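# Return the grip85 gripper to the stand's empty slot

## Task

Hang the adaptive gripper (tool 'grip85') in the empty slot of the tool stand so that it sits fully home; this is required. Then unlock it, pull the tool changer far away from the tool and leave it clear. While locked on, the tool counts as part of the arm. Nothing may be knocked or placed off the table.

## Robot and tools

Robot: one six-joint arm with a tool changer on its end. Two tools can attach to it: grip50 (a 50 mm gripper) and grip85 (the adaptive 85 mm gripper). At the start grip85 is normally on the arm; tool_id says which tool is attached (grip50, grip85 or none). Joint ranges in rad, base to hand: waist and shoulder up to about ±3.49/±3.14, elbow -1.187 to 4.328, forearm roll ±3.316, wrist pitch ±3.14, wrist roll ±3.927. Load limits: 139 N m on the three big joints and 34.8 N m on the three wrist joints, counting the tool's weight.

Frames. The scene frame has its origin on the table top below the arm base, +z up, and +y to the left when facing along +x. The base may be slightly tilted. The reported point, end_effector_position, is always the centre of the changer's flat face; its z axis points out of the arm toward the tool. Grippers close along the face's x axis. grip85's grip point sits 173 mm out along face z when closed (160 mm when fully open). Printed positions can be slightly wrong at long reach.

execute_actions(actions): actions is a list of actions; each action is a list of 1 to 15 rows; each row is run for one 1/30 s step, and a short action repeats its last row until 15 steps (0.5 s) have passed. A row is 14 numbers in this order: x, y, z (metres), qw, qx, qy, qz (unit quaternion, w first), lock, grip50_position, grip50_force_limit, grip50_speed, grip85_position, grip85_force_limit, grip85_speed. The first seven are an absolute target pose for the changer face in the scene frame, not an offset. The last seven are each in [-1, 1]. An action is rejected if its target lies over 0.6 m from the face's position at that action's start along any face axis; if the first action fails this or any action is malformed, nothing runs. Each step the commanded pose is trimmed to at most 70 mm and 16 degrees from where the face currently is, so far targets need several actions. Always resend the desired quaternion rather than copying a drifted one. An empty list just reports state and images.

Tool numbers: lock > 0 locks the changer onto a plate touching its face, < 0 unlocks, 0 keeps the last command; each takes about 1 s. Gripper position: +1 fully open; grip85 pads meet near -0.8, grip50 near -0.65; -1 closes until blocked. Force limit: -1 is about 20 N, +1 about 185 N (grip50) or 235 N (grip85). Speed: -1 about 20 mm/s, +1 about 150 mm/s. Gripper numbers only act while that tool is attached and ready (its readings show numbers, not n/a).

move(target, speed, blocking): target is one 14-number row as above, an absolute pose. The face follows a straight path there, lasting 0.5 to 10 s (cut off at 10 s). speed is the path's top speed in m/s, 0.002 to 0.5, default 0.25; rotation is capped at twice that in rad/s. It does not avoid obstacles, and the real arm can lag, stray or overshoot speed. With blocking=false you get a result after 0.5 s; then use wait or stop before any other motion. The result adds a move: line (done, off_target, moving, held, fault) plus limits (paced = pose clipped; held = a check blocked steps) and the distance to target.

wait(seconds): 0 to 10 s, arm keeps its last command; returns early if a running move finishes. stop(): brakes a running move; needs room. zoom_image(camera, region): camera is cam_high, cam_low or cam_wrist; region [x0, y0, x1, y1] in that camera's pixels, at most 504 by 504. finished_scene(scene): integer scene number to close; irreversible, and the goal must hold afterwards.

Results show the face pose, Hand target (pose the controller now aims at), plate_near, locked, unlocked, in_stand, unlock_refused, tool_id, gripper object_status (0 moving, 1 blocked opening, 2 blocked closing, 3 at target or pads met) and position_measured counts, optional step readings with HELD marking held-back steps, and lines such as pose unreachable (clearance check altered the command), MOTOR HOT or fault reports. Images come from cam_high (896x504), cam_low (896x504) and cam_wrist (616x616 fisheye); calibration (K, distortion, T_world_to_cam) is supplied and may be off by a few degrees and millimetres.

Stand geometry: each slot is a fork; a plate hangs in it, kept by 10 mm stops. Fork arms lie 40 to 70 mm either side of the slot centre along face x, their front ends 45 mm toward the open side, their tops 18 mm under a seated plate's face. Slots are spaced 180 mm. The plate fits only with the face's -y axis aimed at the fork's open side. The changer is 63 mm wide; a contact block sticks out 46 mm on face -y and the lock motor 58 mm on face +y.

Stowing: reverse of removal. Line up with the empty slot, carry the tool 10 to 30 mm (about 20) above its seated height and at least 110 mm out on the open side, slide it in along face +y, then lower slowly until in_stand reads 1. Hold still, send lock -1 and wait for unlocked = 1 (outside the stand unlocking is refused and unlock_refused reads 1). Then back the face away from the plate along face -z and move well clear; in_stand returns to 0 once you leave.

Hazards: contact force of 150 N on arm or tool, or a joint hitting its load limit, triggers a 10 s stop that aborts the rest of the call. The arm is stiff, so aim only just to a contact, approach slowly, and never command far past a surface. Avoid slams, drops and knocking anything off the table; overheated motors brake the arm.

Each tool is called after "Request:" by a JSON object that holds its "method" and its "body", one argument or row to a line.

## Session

Request:
{"method": "execute_actions", "body": {
  "actions": []
}}

Scene clock: 0.00 s.
end_effector_position=(+0.5984, -0.2437, +0.3797) locked=0 unlocked=1 plate_near=0 in_stand=0 unlock_refused=0 tool_id=none grip50_position_measured=n/a grip50_object_status=n/a grip85_position_measured=n/a grip85_object_status=n/a end_effector_quat_wxyz=(+0.204, +0.979, -0.026, +0.003)
Joint positions: [ 0.166  0.418 -0.069  0.634 -1.15  -1.938]
Joint velocities: [ 0.    -0.    -0.001 -0.001 -0.    -0.   ]
Hand target: +0.598, -0.244, +0.380; +0.204, +0.979, -0.026, +0.003
camera_calibration (this result's frames):
cam_wrist: T_world_to_cam=[[0.997607, -0.00526028, 0.0689461, -0.625026], [-0.0496914, -0.747907, 0.661941, -0.343954], [0.0480833, -0.663783, -0.746378, 0.148528], [0, 0, 0, 1]] pos_world=[0.599297, -0.161943, 0.381628]

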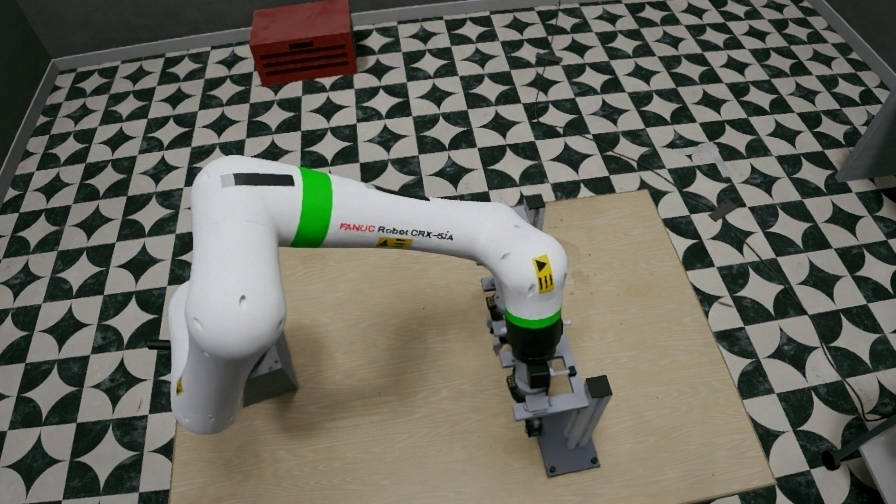

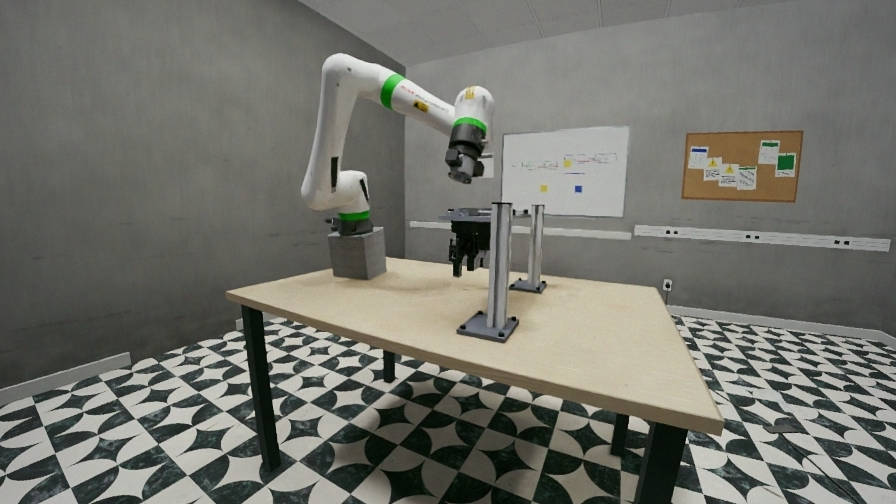

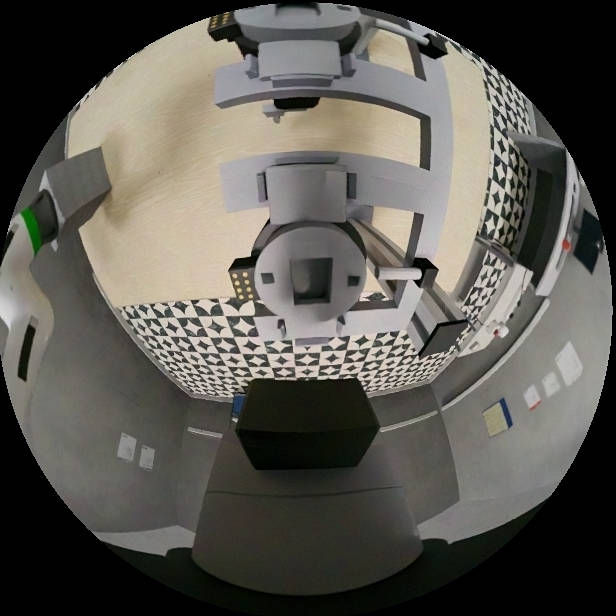

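Request:
{"method": "move", "body": {
  "target": [0.56,-0.07,0.41,0,0.7,0.714,0,0,1,0,0,1,0,0],
  "speed": 0.4
}}

Request:
{"method": "zoom_image", "body": {
  "camera": "cam_wrist",
  "region": [130, 270, 310, 410]
}}

Request:
{"method": "zoom_image", "body": {
  "camera": "cam_wrist",
  "region": [300, 270, 480, 410]
}}

Scene clock: 2.63 s.
end_effector_position=(+0.5605, -0.0698, +0.4102) locked=0 unlocked=1 plate_near=0 in_stand=0 unlock_refused=0 tool_id=none grip50_position_measured=n/a grip50_object_status=n/a grip85_position_measured=n/a grip85_object_status=n/a end_effector_quat_wxyz=(+0.000, +0.700, +0.714, -0.000)
Joint positions: [ 0.386  0.285 -0.049  0.175 -1.244 -0.277]
Joint velocities: [-0.    -0.     0.002  0.     0.001  0.   ]
Hand target: +0.561, -0.070, +0.410; +0.000, +0.700, +0.714, -0.000
Off the commanded pose: 0.001 m, 0 deg.
move: done
camera_calibration (this result's frames):
cam_wrist: T_world_to_cam=[[-0.0399106, 0.997113, 0.0645965, 0.0648438], [0.951043, 0.0180789, 0.30853, -0.598432], [0.306471, 0.0737477, -0.949019, 0.27831], [0, 0, 0, 1]] pos_world=[0.486429, -0.0743624, 0.444567]

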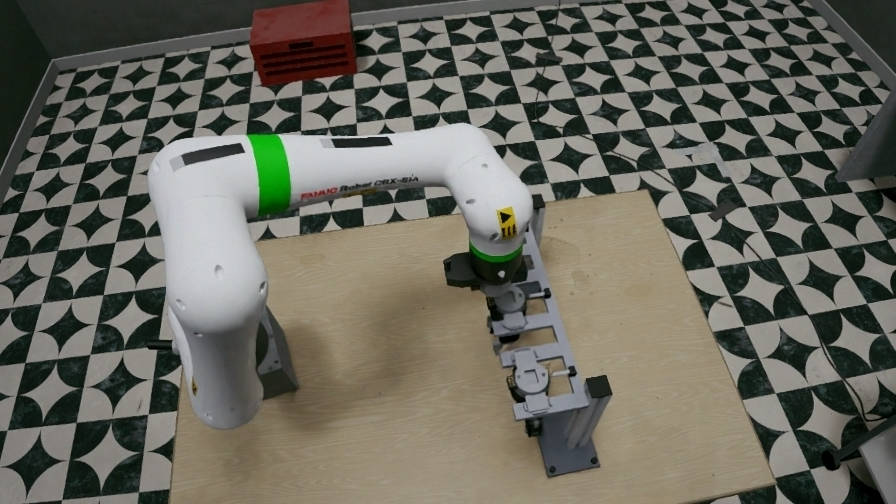

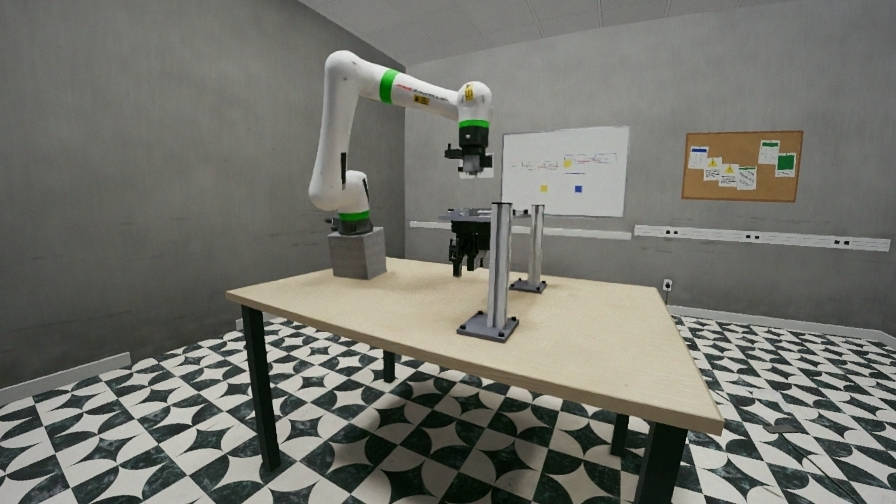

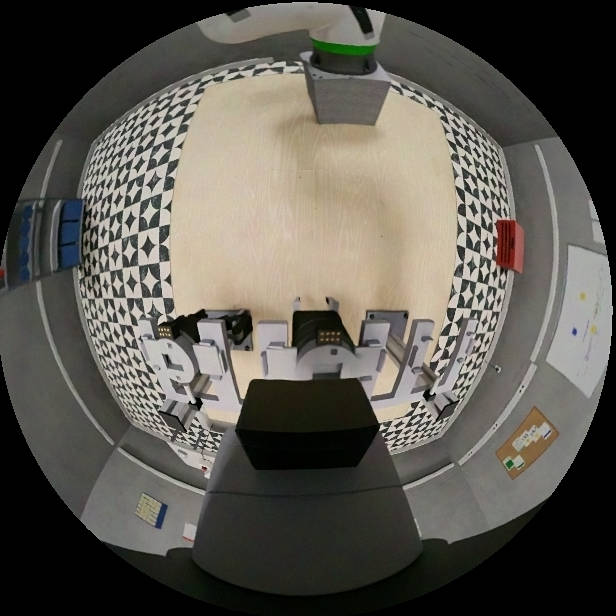

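Region (130, 270, 310, 410) of cam_wrist's 616x616 image, scaled by 2.800, with more detail than that image has.

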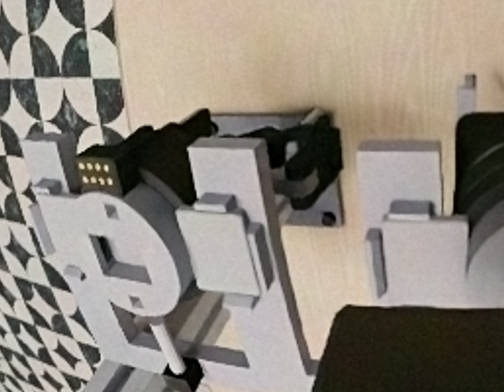

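Region (300, 270, 480, 410) of cam_wrist's 616x616 image, scaled by 2.800, with more detail than that image has.

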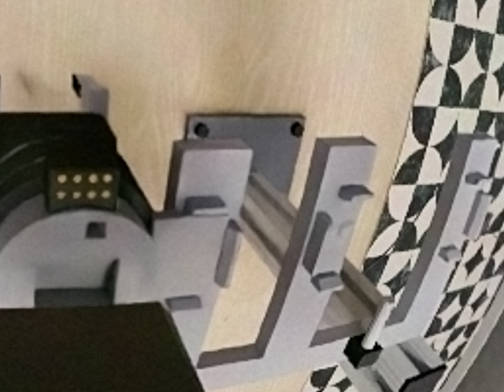

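Request:
{"method": "move", "body": {
  "target": [0.648,-0.220,0.385,0,0.7071,0.7071,0,0,1,0,0,1,0,0],
  "speed": 0.4
}}

Request:
{"method": "zoom_image", "body": {
  "camera": "cam_wrist",
  "region": [200, 250, 400, 400]
}}

Scene clock: 3.77 s.
end_effector_position=(+0.6478, -0.2199, +0.3848) locked=0 unlocked=1 plate_near=0 in_stand=0 unlock_refused=0 tool_id=none grip50_position_measured=n/a grip50_object_status=n/a grip85_position_measured=n/a grip85_object_status=n/a end_effector_quat_wxyz=(-0.000, +0.707, +0.707, +0.001)
Joint positions: [ 0.11   0.545  0.322  0.163 -1.308 -0.004]
Joint velocities: [-0.     0.001  0.001  0.     0.001  0.   ]
Hand target: +0.648, -0.220, +0.385; -0.000, +0.707, +0.707, +0.001
Off the commanded pose: 0.000 m, 0 deg.
move: done
camera_calibration (this result's frames):
cam_wrist: T_world_to_cam=[[-0.0193994, 0.997595, 0.0665387, 0.205735], [0.951112, -0.00210383, 0.308839, -0.675446], [0.308236, 0.0692771, -0.948784, 0.23634], [0, 0, 0, 1]] pos_world=[0.573567, -0.223035, 0.41915]

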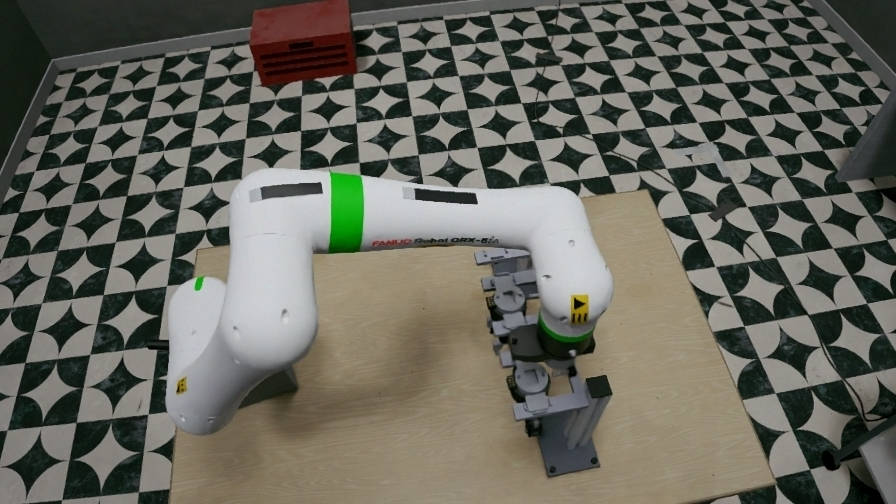

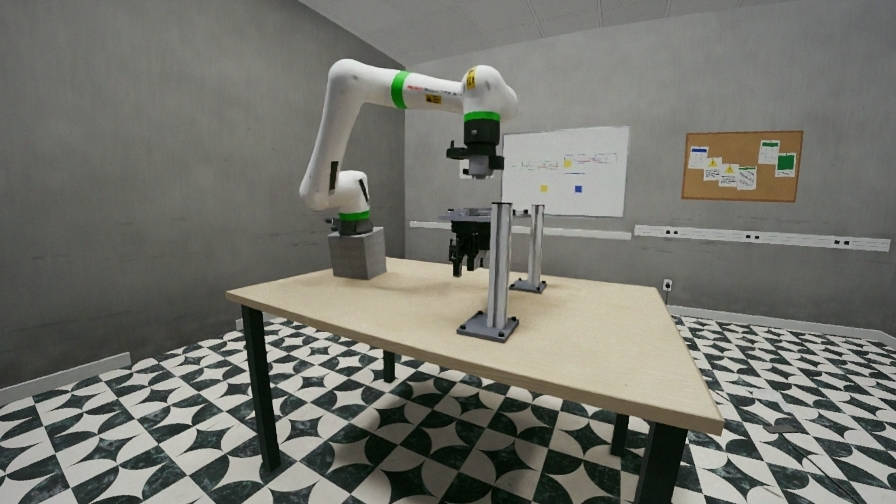

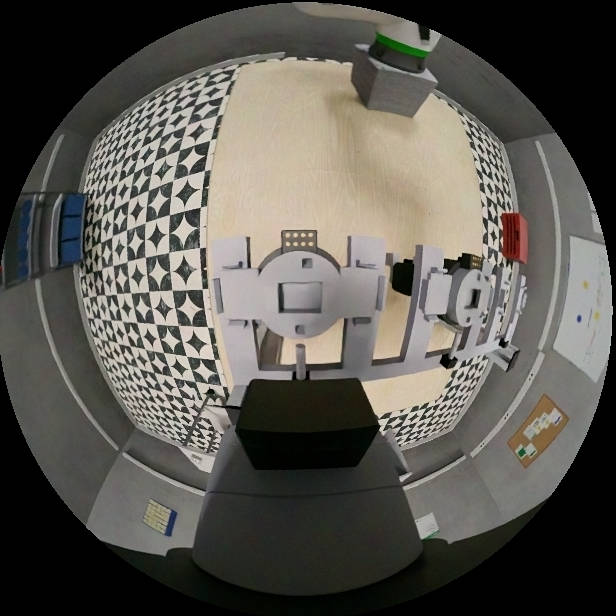

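Region (200, 250, 400, 400) of cam_wrist's 616x616 image, scaled by 2.520, with more detail than that image has; it fills the top 378 rows of this view, and the rest is white.

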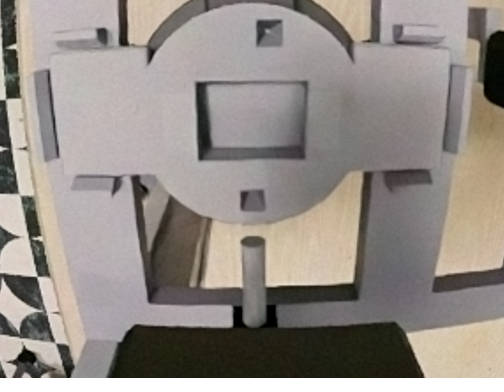

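Request:
{"method": "move", "body": {
  "target": [0.6045,-0.2195,0.335,0,0.6934,0.7206,0,0,1,0,0,1,0,0],
  "speed": 0.2
}}

Request:
{"method": "move", "body": {
  "target": [0.6045,-0.2195,0.313,0,0.6934,0.7206,0,0,1,0,0,1,0,0],
  "speed": 0.05
}}

Request:
{"method": "zoom_image", "body": {
  "camera": "cam_wrist",
  "region": [220, 300, 400, 420]
}}

Request:
{"method": "zoom_image", "body": {
  "camera": "cam_low",
  "region": [440, 180, 510, 232]
}}

Scene clock: 4.97 s.
end_effector_position=(+0.6043, -0.2195, +0.3352) locked=0 unlocked=1 plate_near=0 in_stand=0 unlock_refused=0 tool_id=none grip50_position_measured=n/a grip50_object_status=n/a grip85_position_measured=n/a grip85_object_status=n/a end_effector_quat_wxyz=(+0.000, +0.693, +0.720, -0.000)
Joint positions: [ 0.095  0.48   0.101  0.174 -1.152  0.02 ]
Joint velocities: [-0.    -0.    -0.    -0.001 -0.001 -0.   ]
Hand target: +0.604, -0.219, +0.335; +0.000, +0.694, +0.720, -0.000
Off the commanded pose: 0.000 m, 0 deg.
move: done
camera_calibration (this result's frames):
cam_wrist: T_world_to_cam=[[-0.057181, 0.99624, 0.0650933, 0.230779], [0.950668, 0.0344216, 0.308295, -0.610252], [0.304895, 0.0795107, -0.949061, 0.206983], [0, 0, 0, 1]] pos_world=[0.530235, -0.225363, 0.369555]

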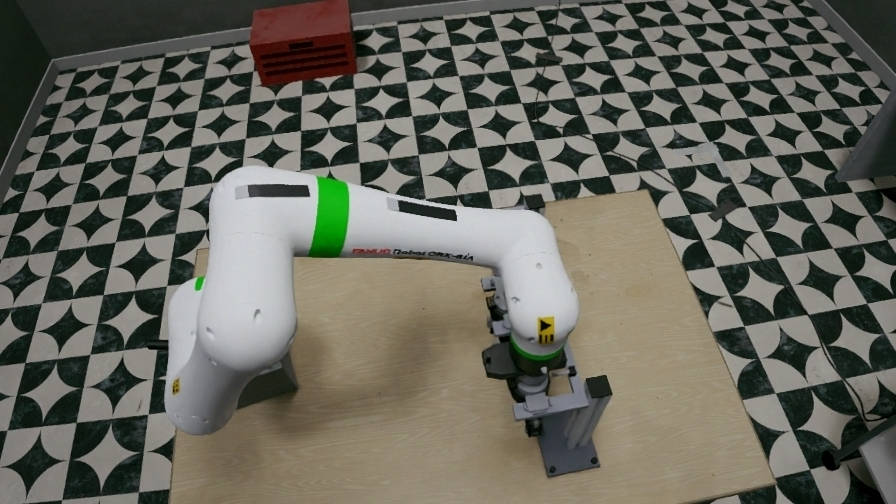

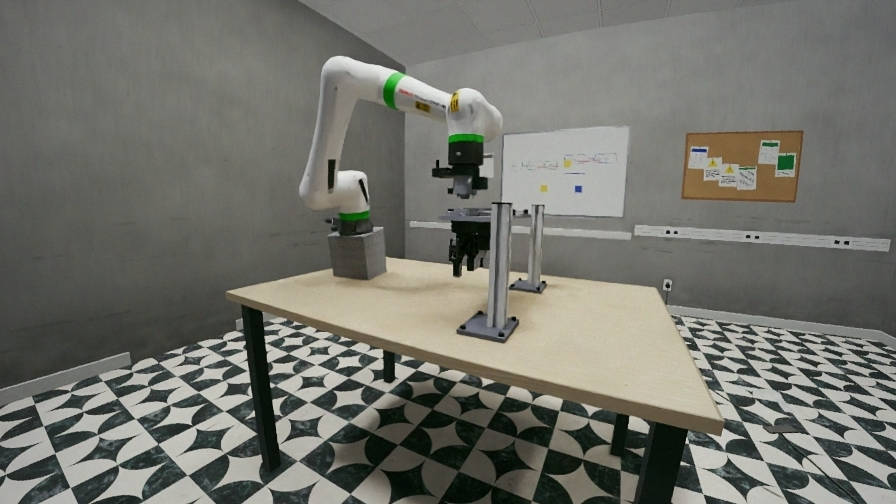

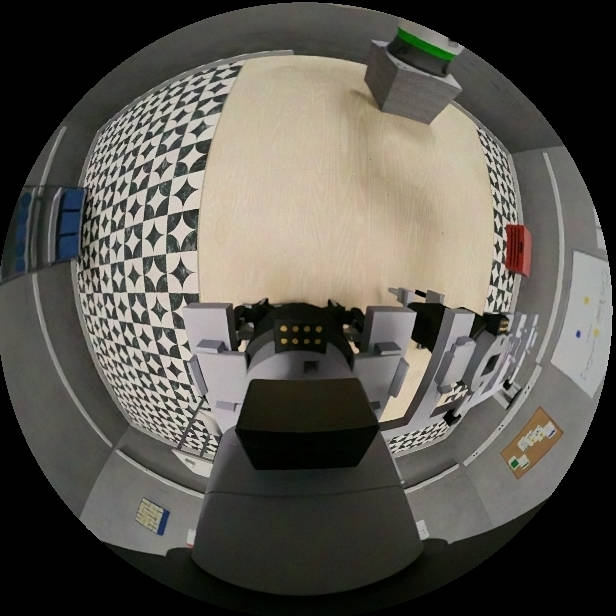

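Scene clock: 5.70 s.
end_effector_position=(+0.6044, -0.2195, +0.3130) locked=0 unlocked=1 plate_near=0 in_stand=0 unlock_refused=0 tool_id=none grip50_position_measured=n/a grip50_object_status=n/a grip85_position_measured=n/a grip85_object_status=n/a end_effector_quat_wxyz=(+0.000, +0.693, +0.721, -0.000)
Joint positions: [ 0.089  0.503  0.08   0.177 -1.108  0.018]
Joint velocities: [ 0.     0.002  0.    -0.    -0.     0.   ]
Hand target: +0.604, -0.220, +0.313; +0.000, +0.693, +0.721, -0.000
Off the commanded pose: 0.000 m, 0 deg.
move: done
camera_calibration (this result's frames):
cam_wrist: T_world_to_cam=[[-0.0573765, 0.996223, 0.0651776, 0.232369], [0.950682, 0.0345875, 0.308233, -0.603525], [0.304815, 0.0796485, -0.949075, 0.185999], [0, 0, 0, 1]] pos_world=[0.530398, -0.225432, 0.347408]

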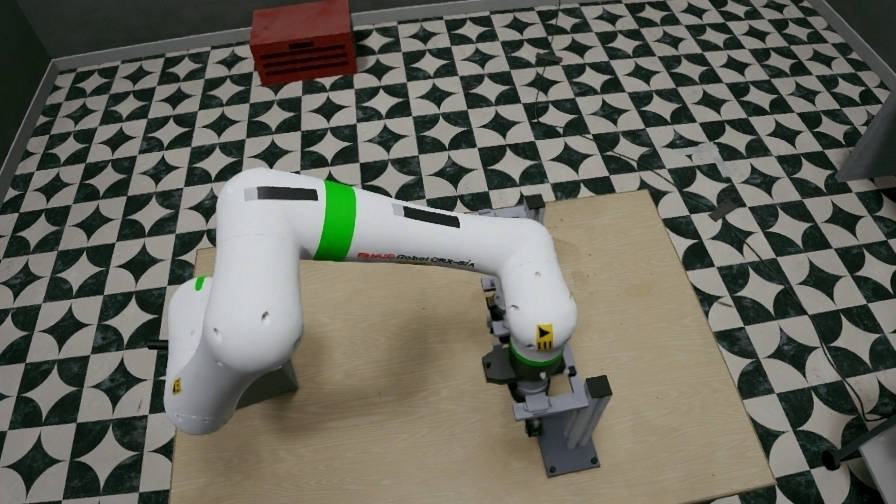

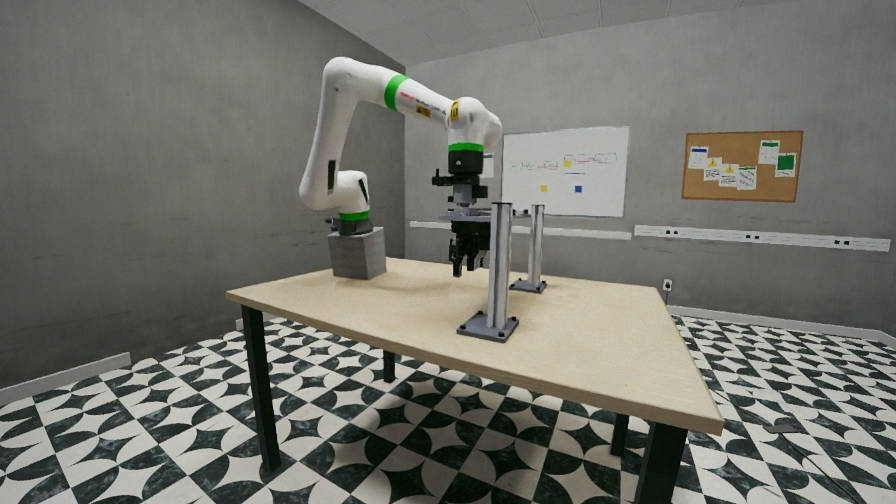

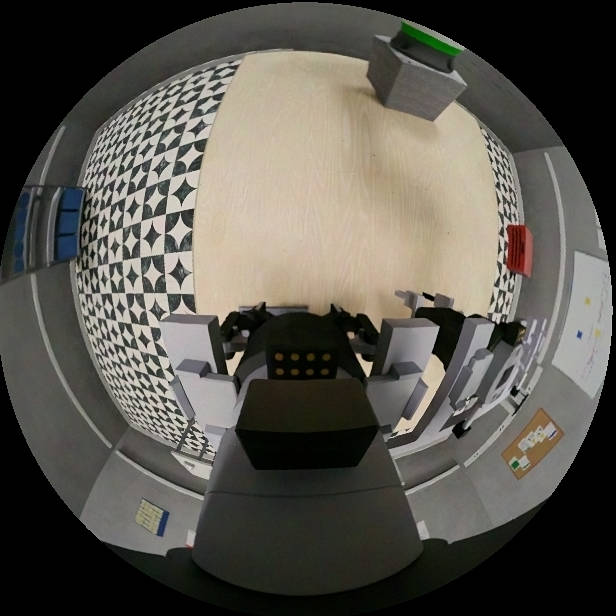

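Region (220, 300, 400, 420) of cam_wrist's 616x616 image, scaled by 2.800, with more detail than that image has.

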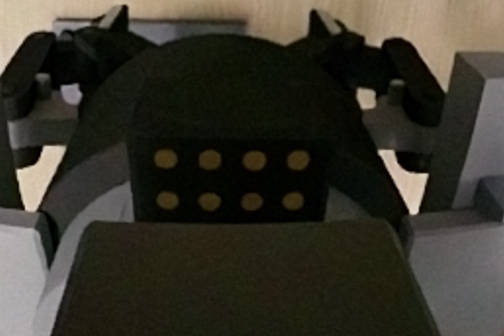

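Region (440, 180, 510, 232) of cam_low's 896x504 image, scaled by 7.200, with more detail than that image has; it fills the top 374 rows of this view, and the rest is white.

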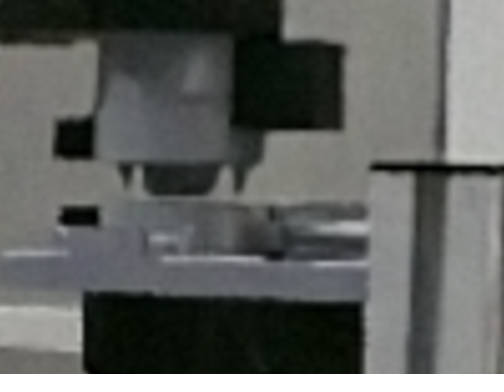

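Request:
{"method": "move", "body": {
  "target": [0.6058,-0.2195,0.3085,0,0.6934,0.7206,0,0,1,0,0,1,0,0],
  "speed": 0.01
}}

Request:
{"method": "move", "body": {
  "target": [0.6058,-0.2195,0.3065,0,0.6934,0.7206,0,0,1,0,0,1,0,0],
  "speed": 0.004
}}

Request:
{"method": "zoom_image", "body": {
  "camera": "cam_low",
  "region": [440, 180, 510, 232]
}}

Scene clock: 6.67 s.
end_effector_position=(+0.6058, -0.2195, +0.3085) locked=0 unlocked=1 plate_near=0 in_stand=0 unlock_refused=0 tool_id=none grip50_position_measured=n/a grip50_object_status=n/a grip85_position_measured=n/a grip85_object_status=n/a end_effector_quat_wxyz=(-0.000, +0.693, +0.721, -0.000)
Joint positions: [ 0.088  0.511  0.081  0.178 -1.101  0.018]
Joint velocities: [ 0.     0.     0.001  0.001  0.    -0.   ]
Hand target: +0.606, -0.220, +0.309; +0.000, +0.693, +0.721, -0.000
Off the commanded pose: 0.000 m, 0 deg.
move: done
camera_calibration (this result's frames):
cam_wrist: T_world_to_cam=[[-0.0574547, 0.996215, 0.0652349, 0.23276], [0.950685, 0.0346459, 0.308218, -0.603408], [0.304791, 0.0797264, -0.949076, 0.181315], [0, 0, 0, 1]] pos_world=[0.531761, -0.225429, 0.342879]

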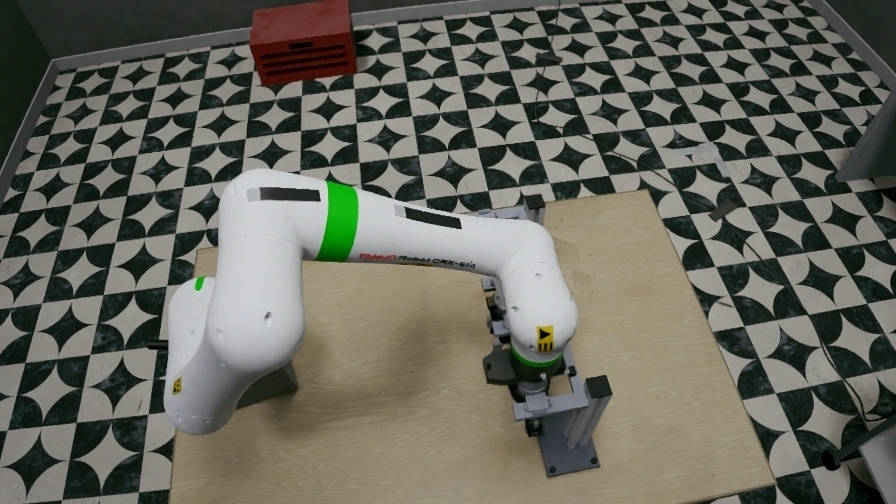

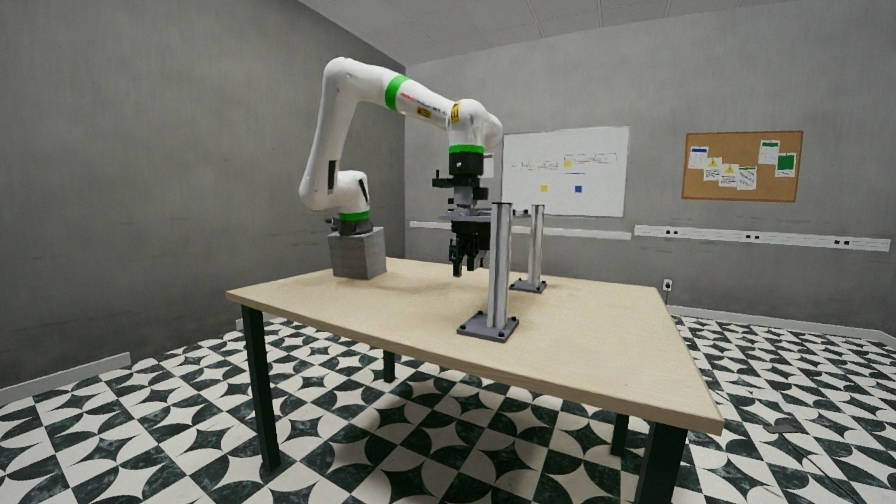

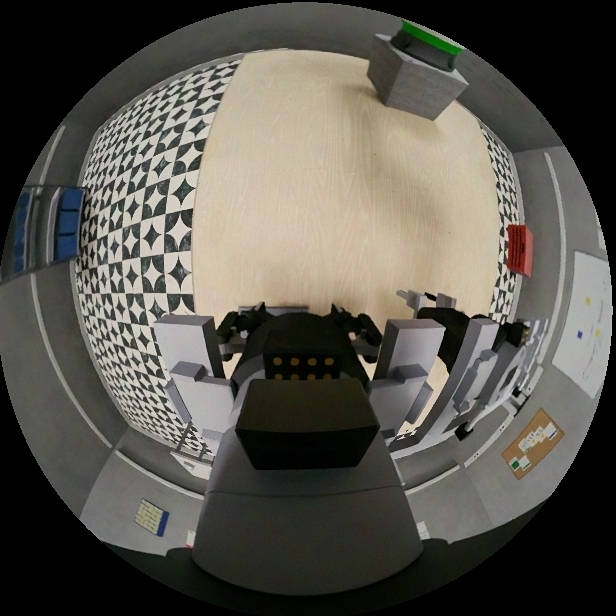

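Scene clock: 7.37 s.
end_effector_position=(+0.6058, -0.2195, +0.3065) locked=0 unlocked=1 plate_near=0 in_stand=0 unlock_refused=0 tool_id=none grip50_position_measured=n/a grip50_object_status=n/a grip85_position_measured=n/a grip85_object_status=n/a end_effector_quat_wxyz=(+0.000, +0.693, +0.721, +0.000)
Joint positions: [ 0.088  0.513  0.079  0.178 -1.097  0.018]
Joint velocities: [-0.    -0.    -0.001 -0.001 -0.001 -0.   ]
Hand target: +0.606, -0.220, +0.307; +0.000, +0.693, +0.721, -0.000
Off the commanded pose: 0.000 m, 0 deg.
move: done
camera_calibration (this result's frames):
cam_wrist: T_world_to_cam=[[-0.0574581, 0.996214, 0.0652348, 0.232892], [0.950672, 0.0346459, 0.308257, -0.602825], [0.30483, 0.0797288, -0.949064, 0.179396], [0, 0, 0, 1]] pos_world=[0.531786, -0.225428, 0.34089]

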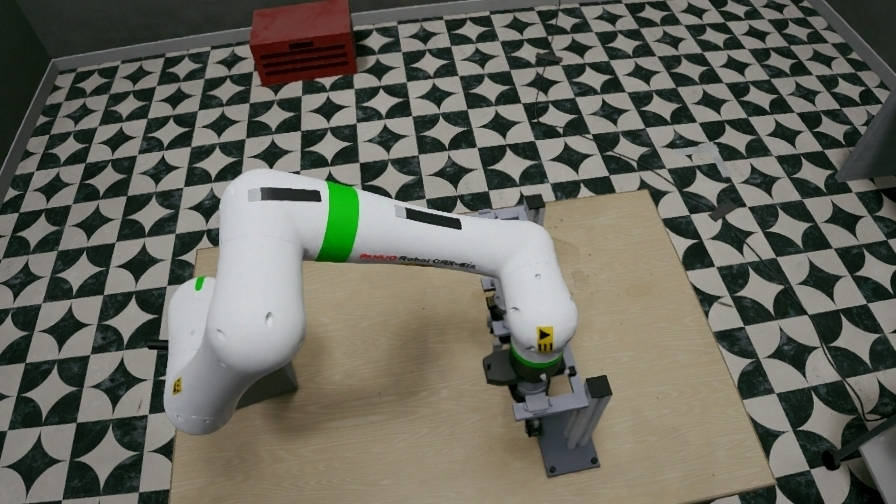

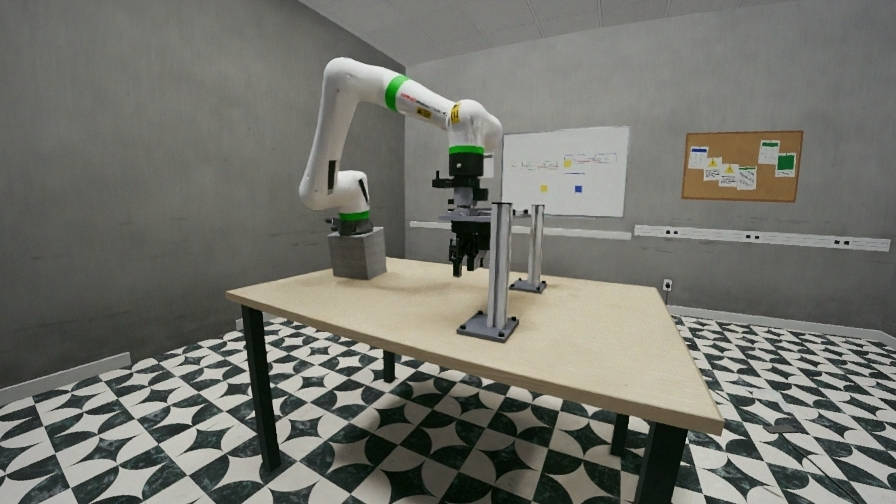

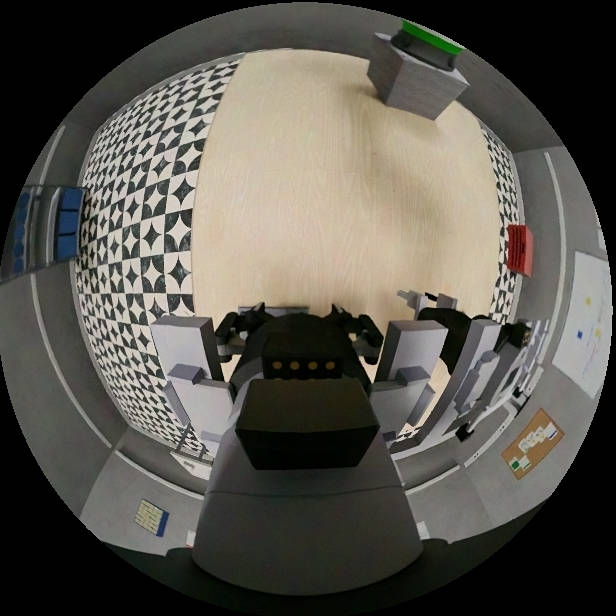

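Region (440, 180, 510, 232) of cam_low's 896x504 image, scaled by 7.200, with more detail than that image has; it fills the top 374 rows of this view, and the rest is white.

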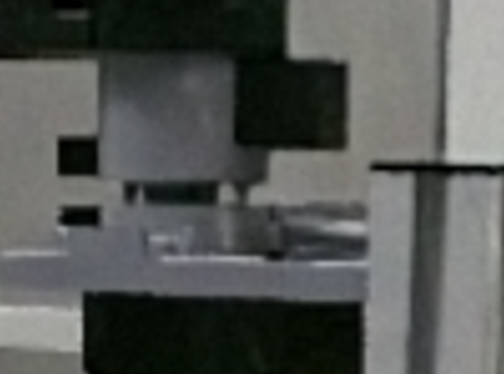

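Request:
{"method": "move", "body": {
  "target": [0.6058,-0.2195,0.3035,0,0.6934,0.7206,0,0,1,0,0,1,0,0],
  "speed": 0.005
}}

Request:
{"method": "move", "body": {
  "target": [0.6058,-0.2195,0.302,0,0.6934,0.7206,0,0,1,0,0,1,0,0],
  "speed": 0.004
}}

Request:
{"method": "zoom_image", "body": {
  "camera": "cam_low",
  "region": [440, 180, 510, 232]
}}

Scene clock: 8.30 s.
end_effector_position=(+0.6058, -0.2195, +0.3035) locked=0 unlocked=1 plate_near=0 in_stand=0 unlock_refused=0 tool_id=none grip50_position_measured=n/a grip50_object_status=n/a grip85_position_measured=n/a grip85_object_status=n/a end_effector_quat_wxyz=(-0.000, +0.693, +0.721, -0.000)
Joint positions: [ 0.087  0.516  0.076  0.178 -1.091  0.017]
Joint velocities: [-0.     0.001 -0.002 -0.     0.002  0.   ]
Hand target: +0.606, -0.220, +0.304; +0.000, +0.693, +0.721, -0.000
Off the commanded pose: 0.000 m, 0 deg.
move: done
camera_calibration (this result's frames):
cam_wrist: T_world_to_cam=[[-0.0574515, 0.996214, 0.0652416, 0.233079], [0.95068, 0.0346395, 0.308234, -0.601885], [0.304807, 0.0797323, -0.949071, 0.176562], [0, 0, 0, 1]] pos_world=[0.531773, -0.225425, 0.337885]

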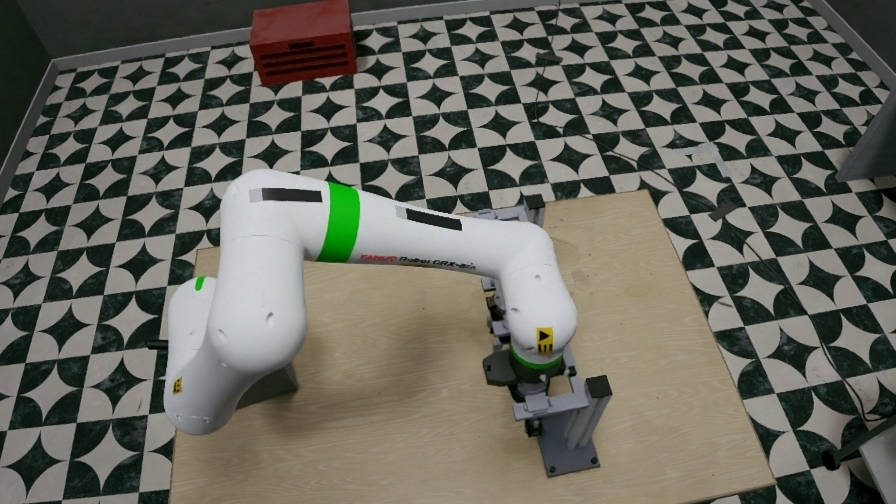

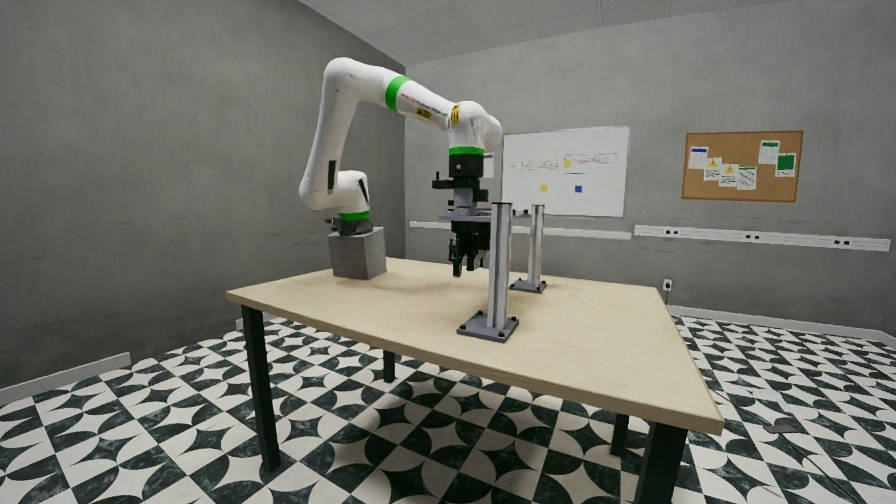

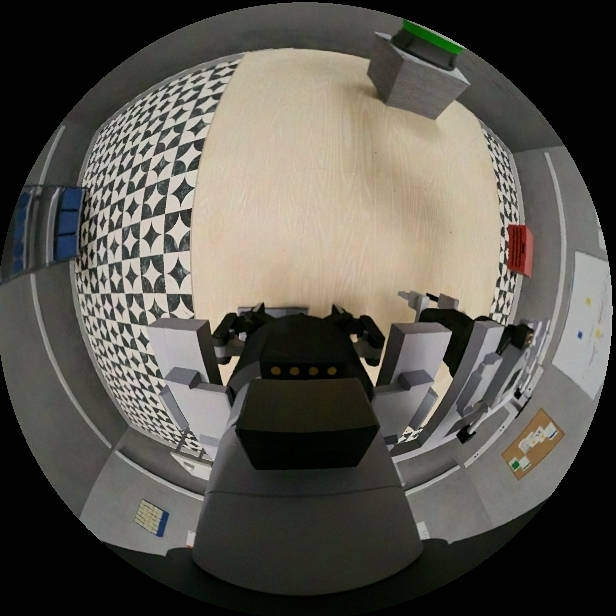

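Scene clock: 9.00 s.
end_effector_position=(+0.6058, -0.2195, +0.3020) locked=0 unlocked=1 plate_near=0 in_stand=1 unlock_refused=0 tool_id=none grip50_position_measured=n/a grip50_object_status=n/a grip85_position_measured=n/a grip85_object_status=n/a end_effector_quat_wxyz=(-0.000, +0.693, +0.721, -0.000)
Joint positions: [ 0.086  0.518  0.075  0.179 -1.088  0.017]
Joint velocities: [ 0.     0.001  0.002 -0.    -0.002  0.   ]
Hand target: +0.606, -0.220, +0.302; +0.000, +0.693, +0.721, -0.000
Off the commanded pose: 0.000 m, 0 deg.
move: done
camera_calibration (this result's frames):
cam_wrist: T_world_to_cam=[[-0.0574593, 0.996214, 0.0652434, 0.233181], [0.950679, 0.0346463, 0.308234, -0.601426], [0.304807, 0.0797365, -0.949071, 0.175136], [0, 0, 0, 1]] pos_world=[0.531779, -0.225425, 0.336383]

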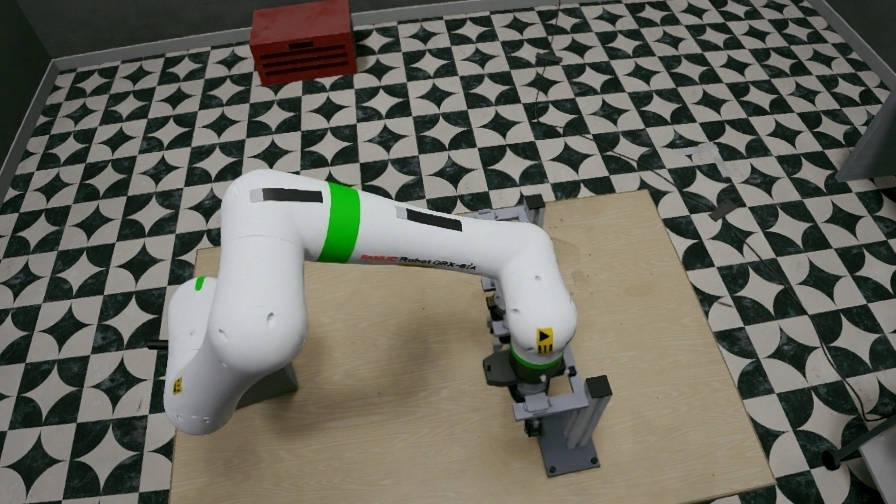

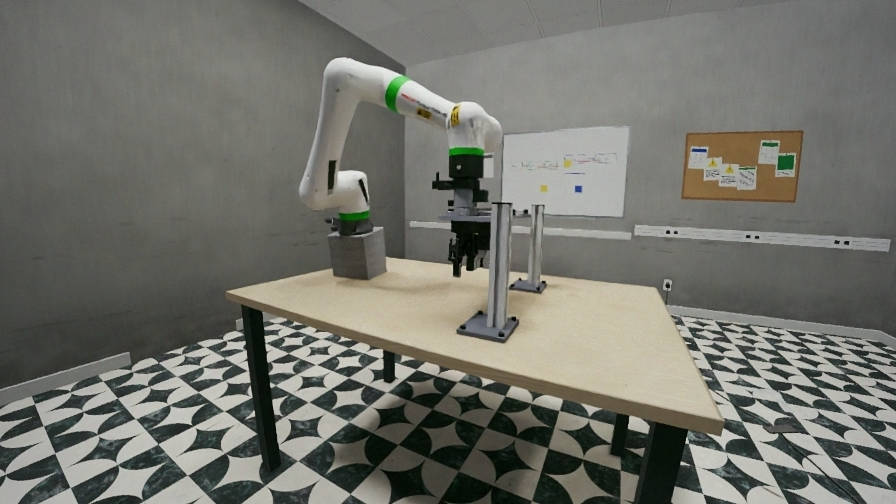

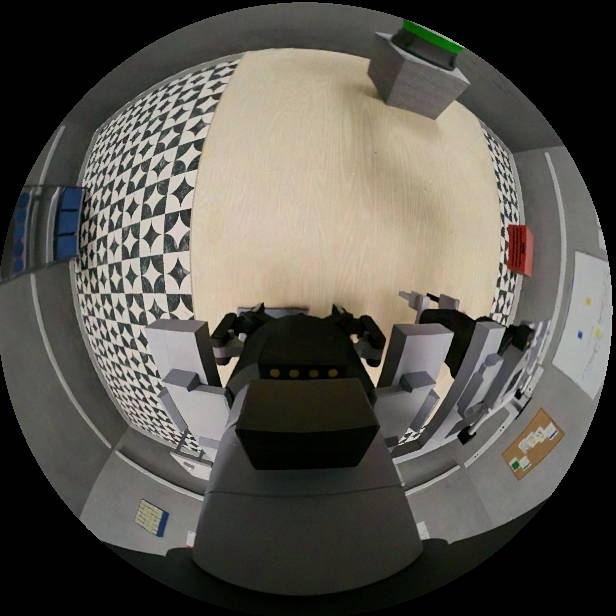

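Region (440, 180, 510, 232) of cam_low's 896x504 image, scaled by 7.200, with more detail than that image has; it fills the top 374 rows of this view, and the rest is white.

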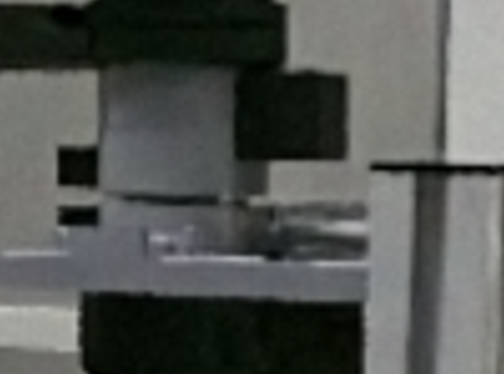

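Request:
{"method": "move", "body": {
  "target": [0.6058,-0.2195,0.3005,0,0.6934,0.7206,0,0,1,0,0,1,0,0],
  "speed": 0.004
}}

Request:
{"method": "zoom_image", "body": {
  "camera": "cam_low",
  "region": [440, 180, 510, 232]
}}

Scene clock: 9.77 s.
end_effector_position=(+0.6058, -0.2195, +0.3005) locked=0 unlocked=1 plate_near=0 in_stand=1 unlock_refused=0 tool_id=none grip50_position_measured=n/a grip50_object_status=n/a grip85_position_measured=n/a grip85_object_status=n/a end_effector_quat_wxyz=(+0.000, +0.693, +0.721, -0.000)
Joint positions: [ 0.086  0.52   0.074  0.179 -1.085  0.017]
Joint velocities: [ 0.     0.     0.001  0.    -0.     0.   ]
Hand target: +0.606, -0.220, +0.301; +0.000, +0.693, +0.721, -0.000
Off the commanded pose: 0.000 m, 0 deg.
move: done
camera_calibration (this result's frames):
cam_wrist: T_world_to_cam=[[-0.0574581, 0.996216, 0.0652088, 0.233306], [0.950672, 0.0346539, 0.308256, -0.600973], [0.30483, 0.079704, -0.949066, 0.173702], [0, 0, 0, 1]] pos_world=[0.531784, -0.225442, 0.334894]

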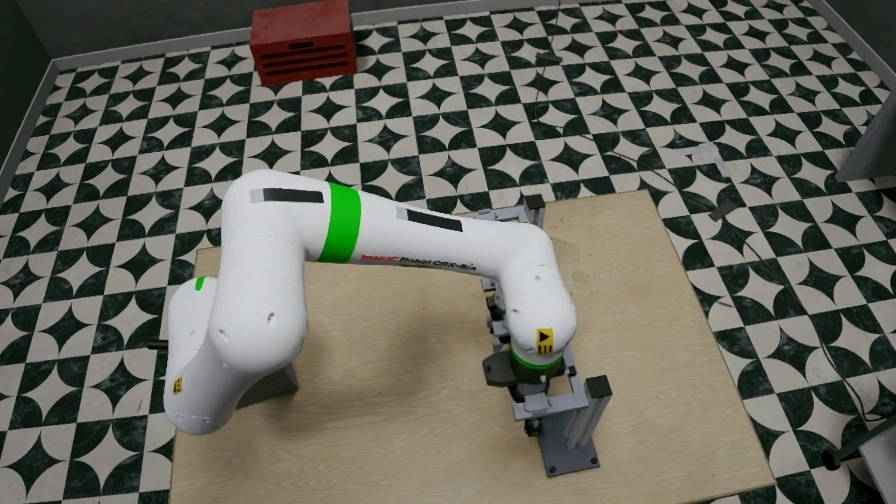

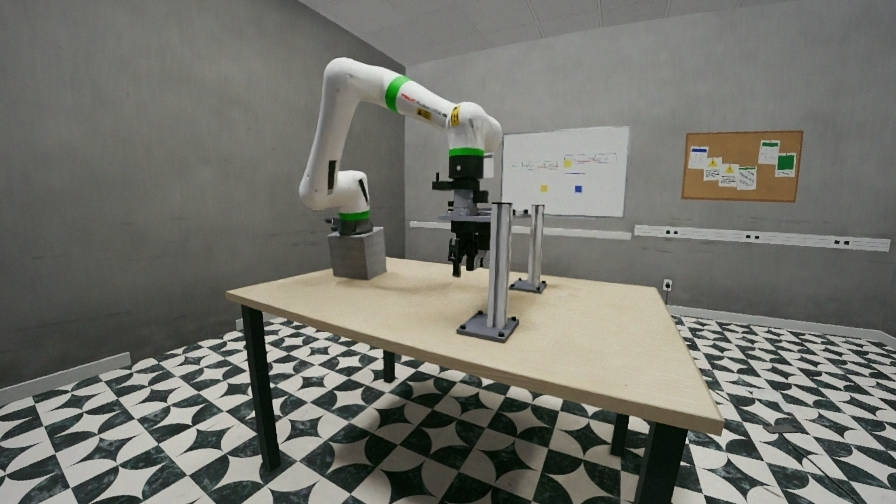

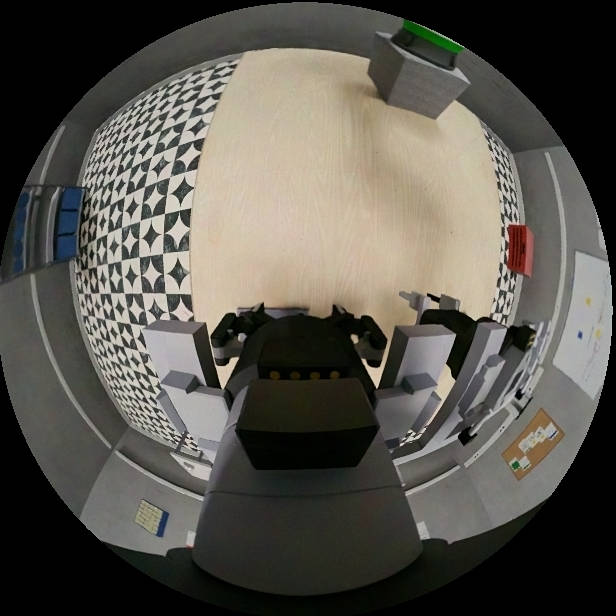

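Region (440, 180, 510, 232) of cam_low's 896x504 image, scaled by 7.200, with more detail than that image has; it fills the top 374 rows of this view, and the rest is white.

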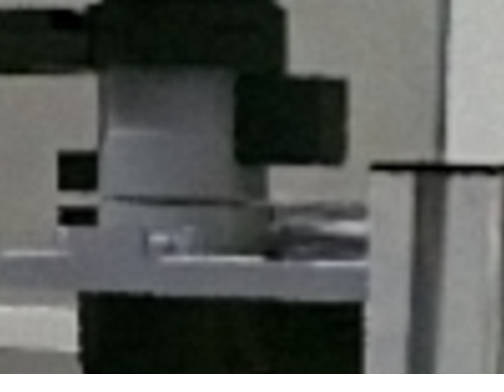

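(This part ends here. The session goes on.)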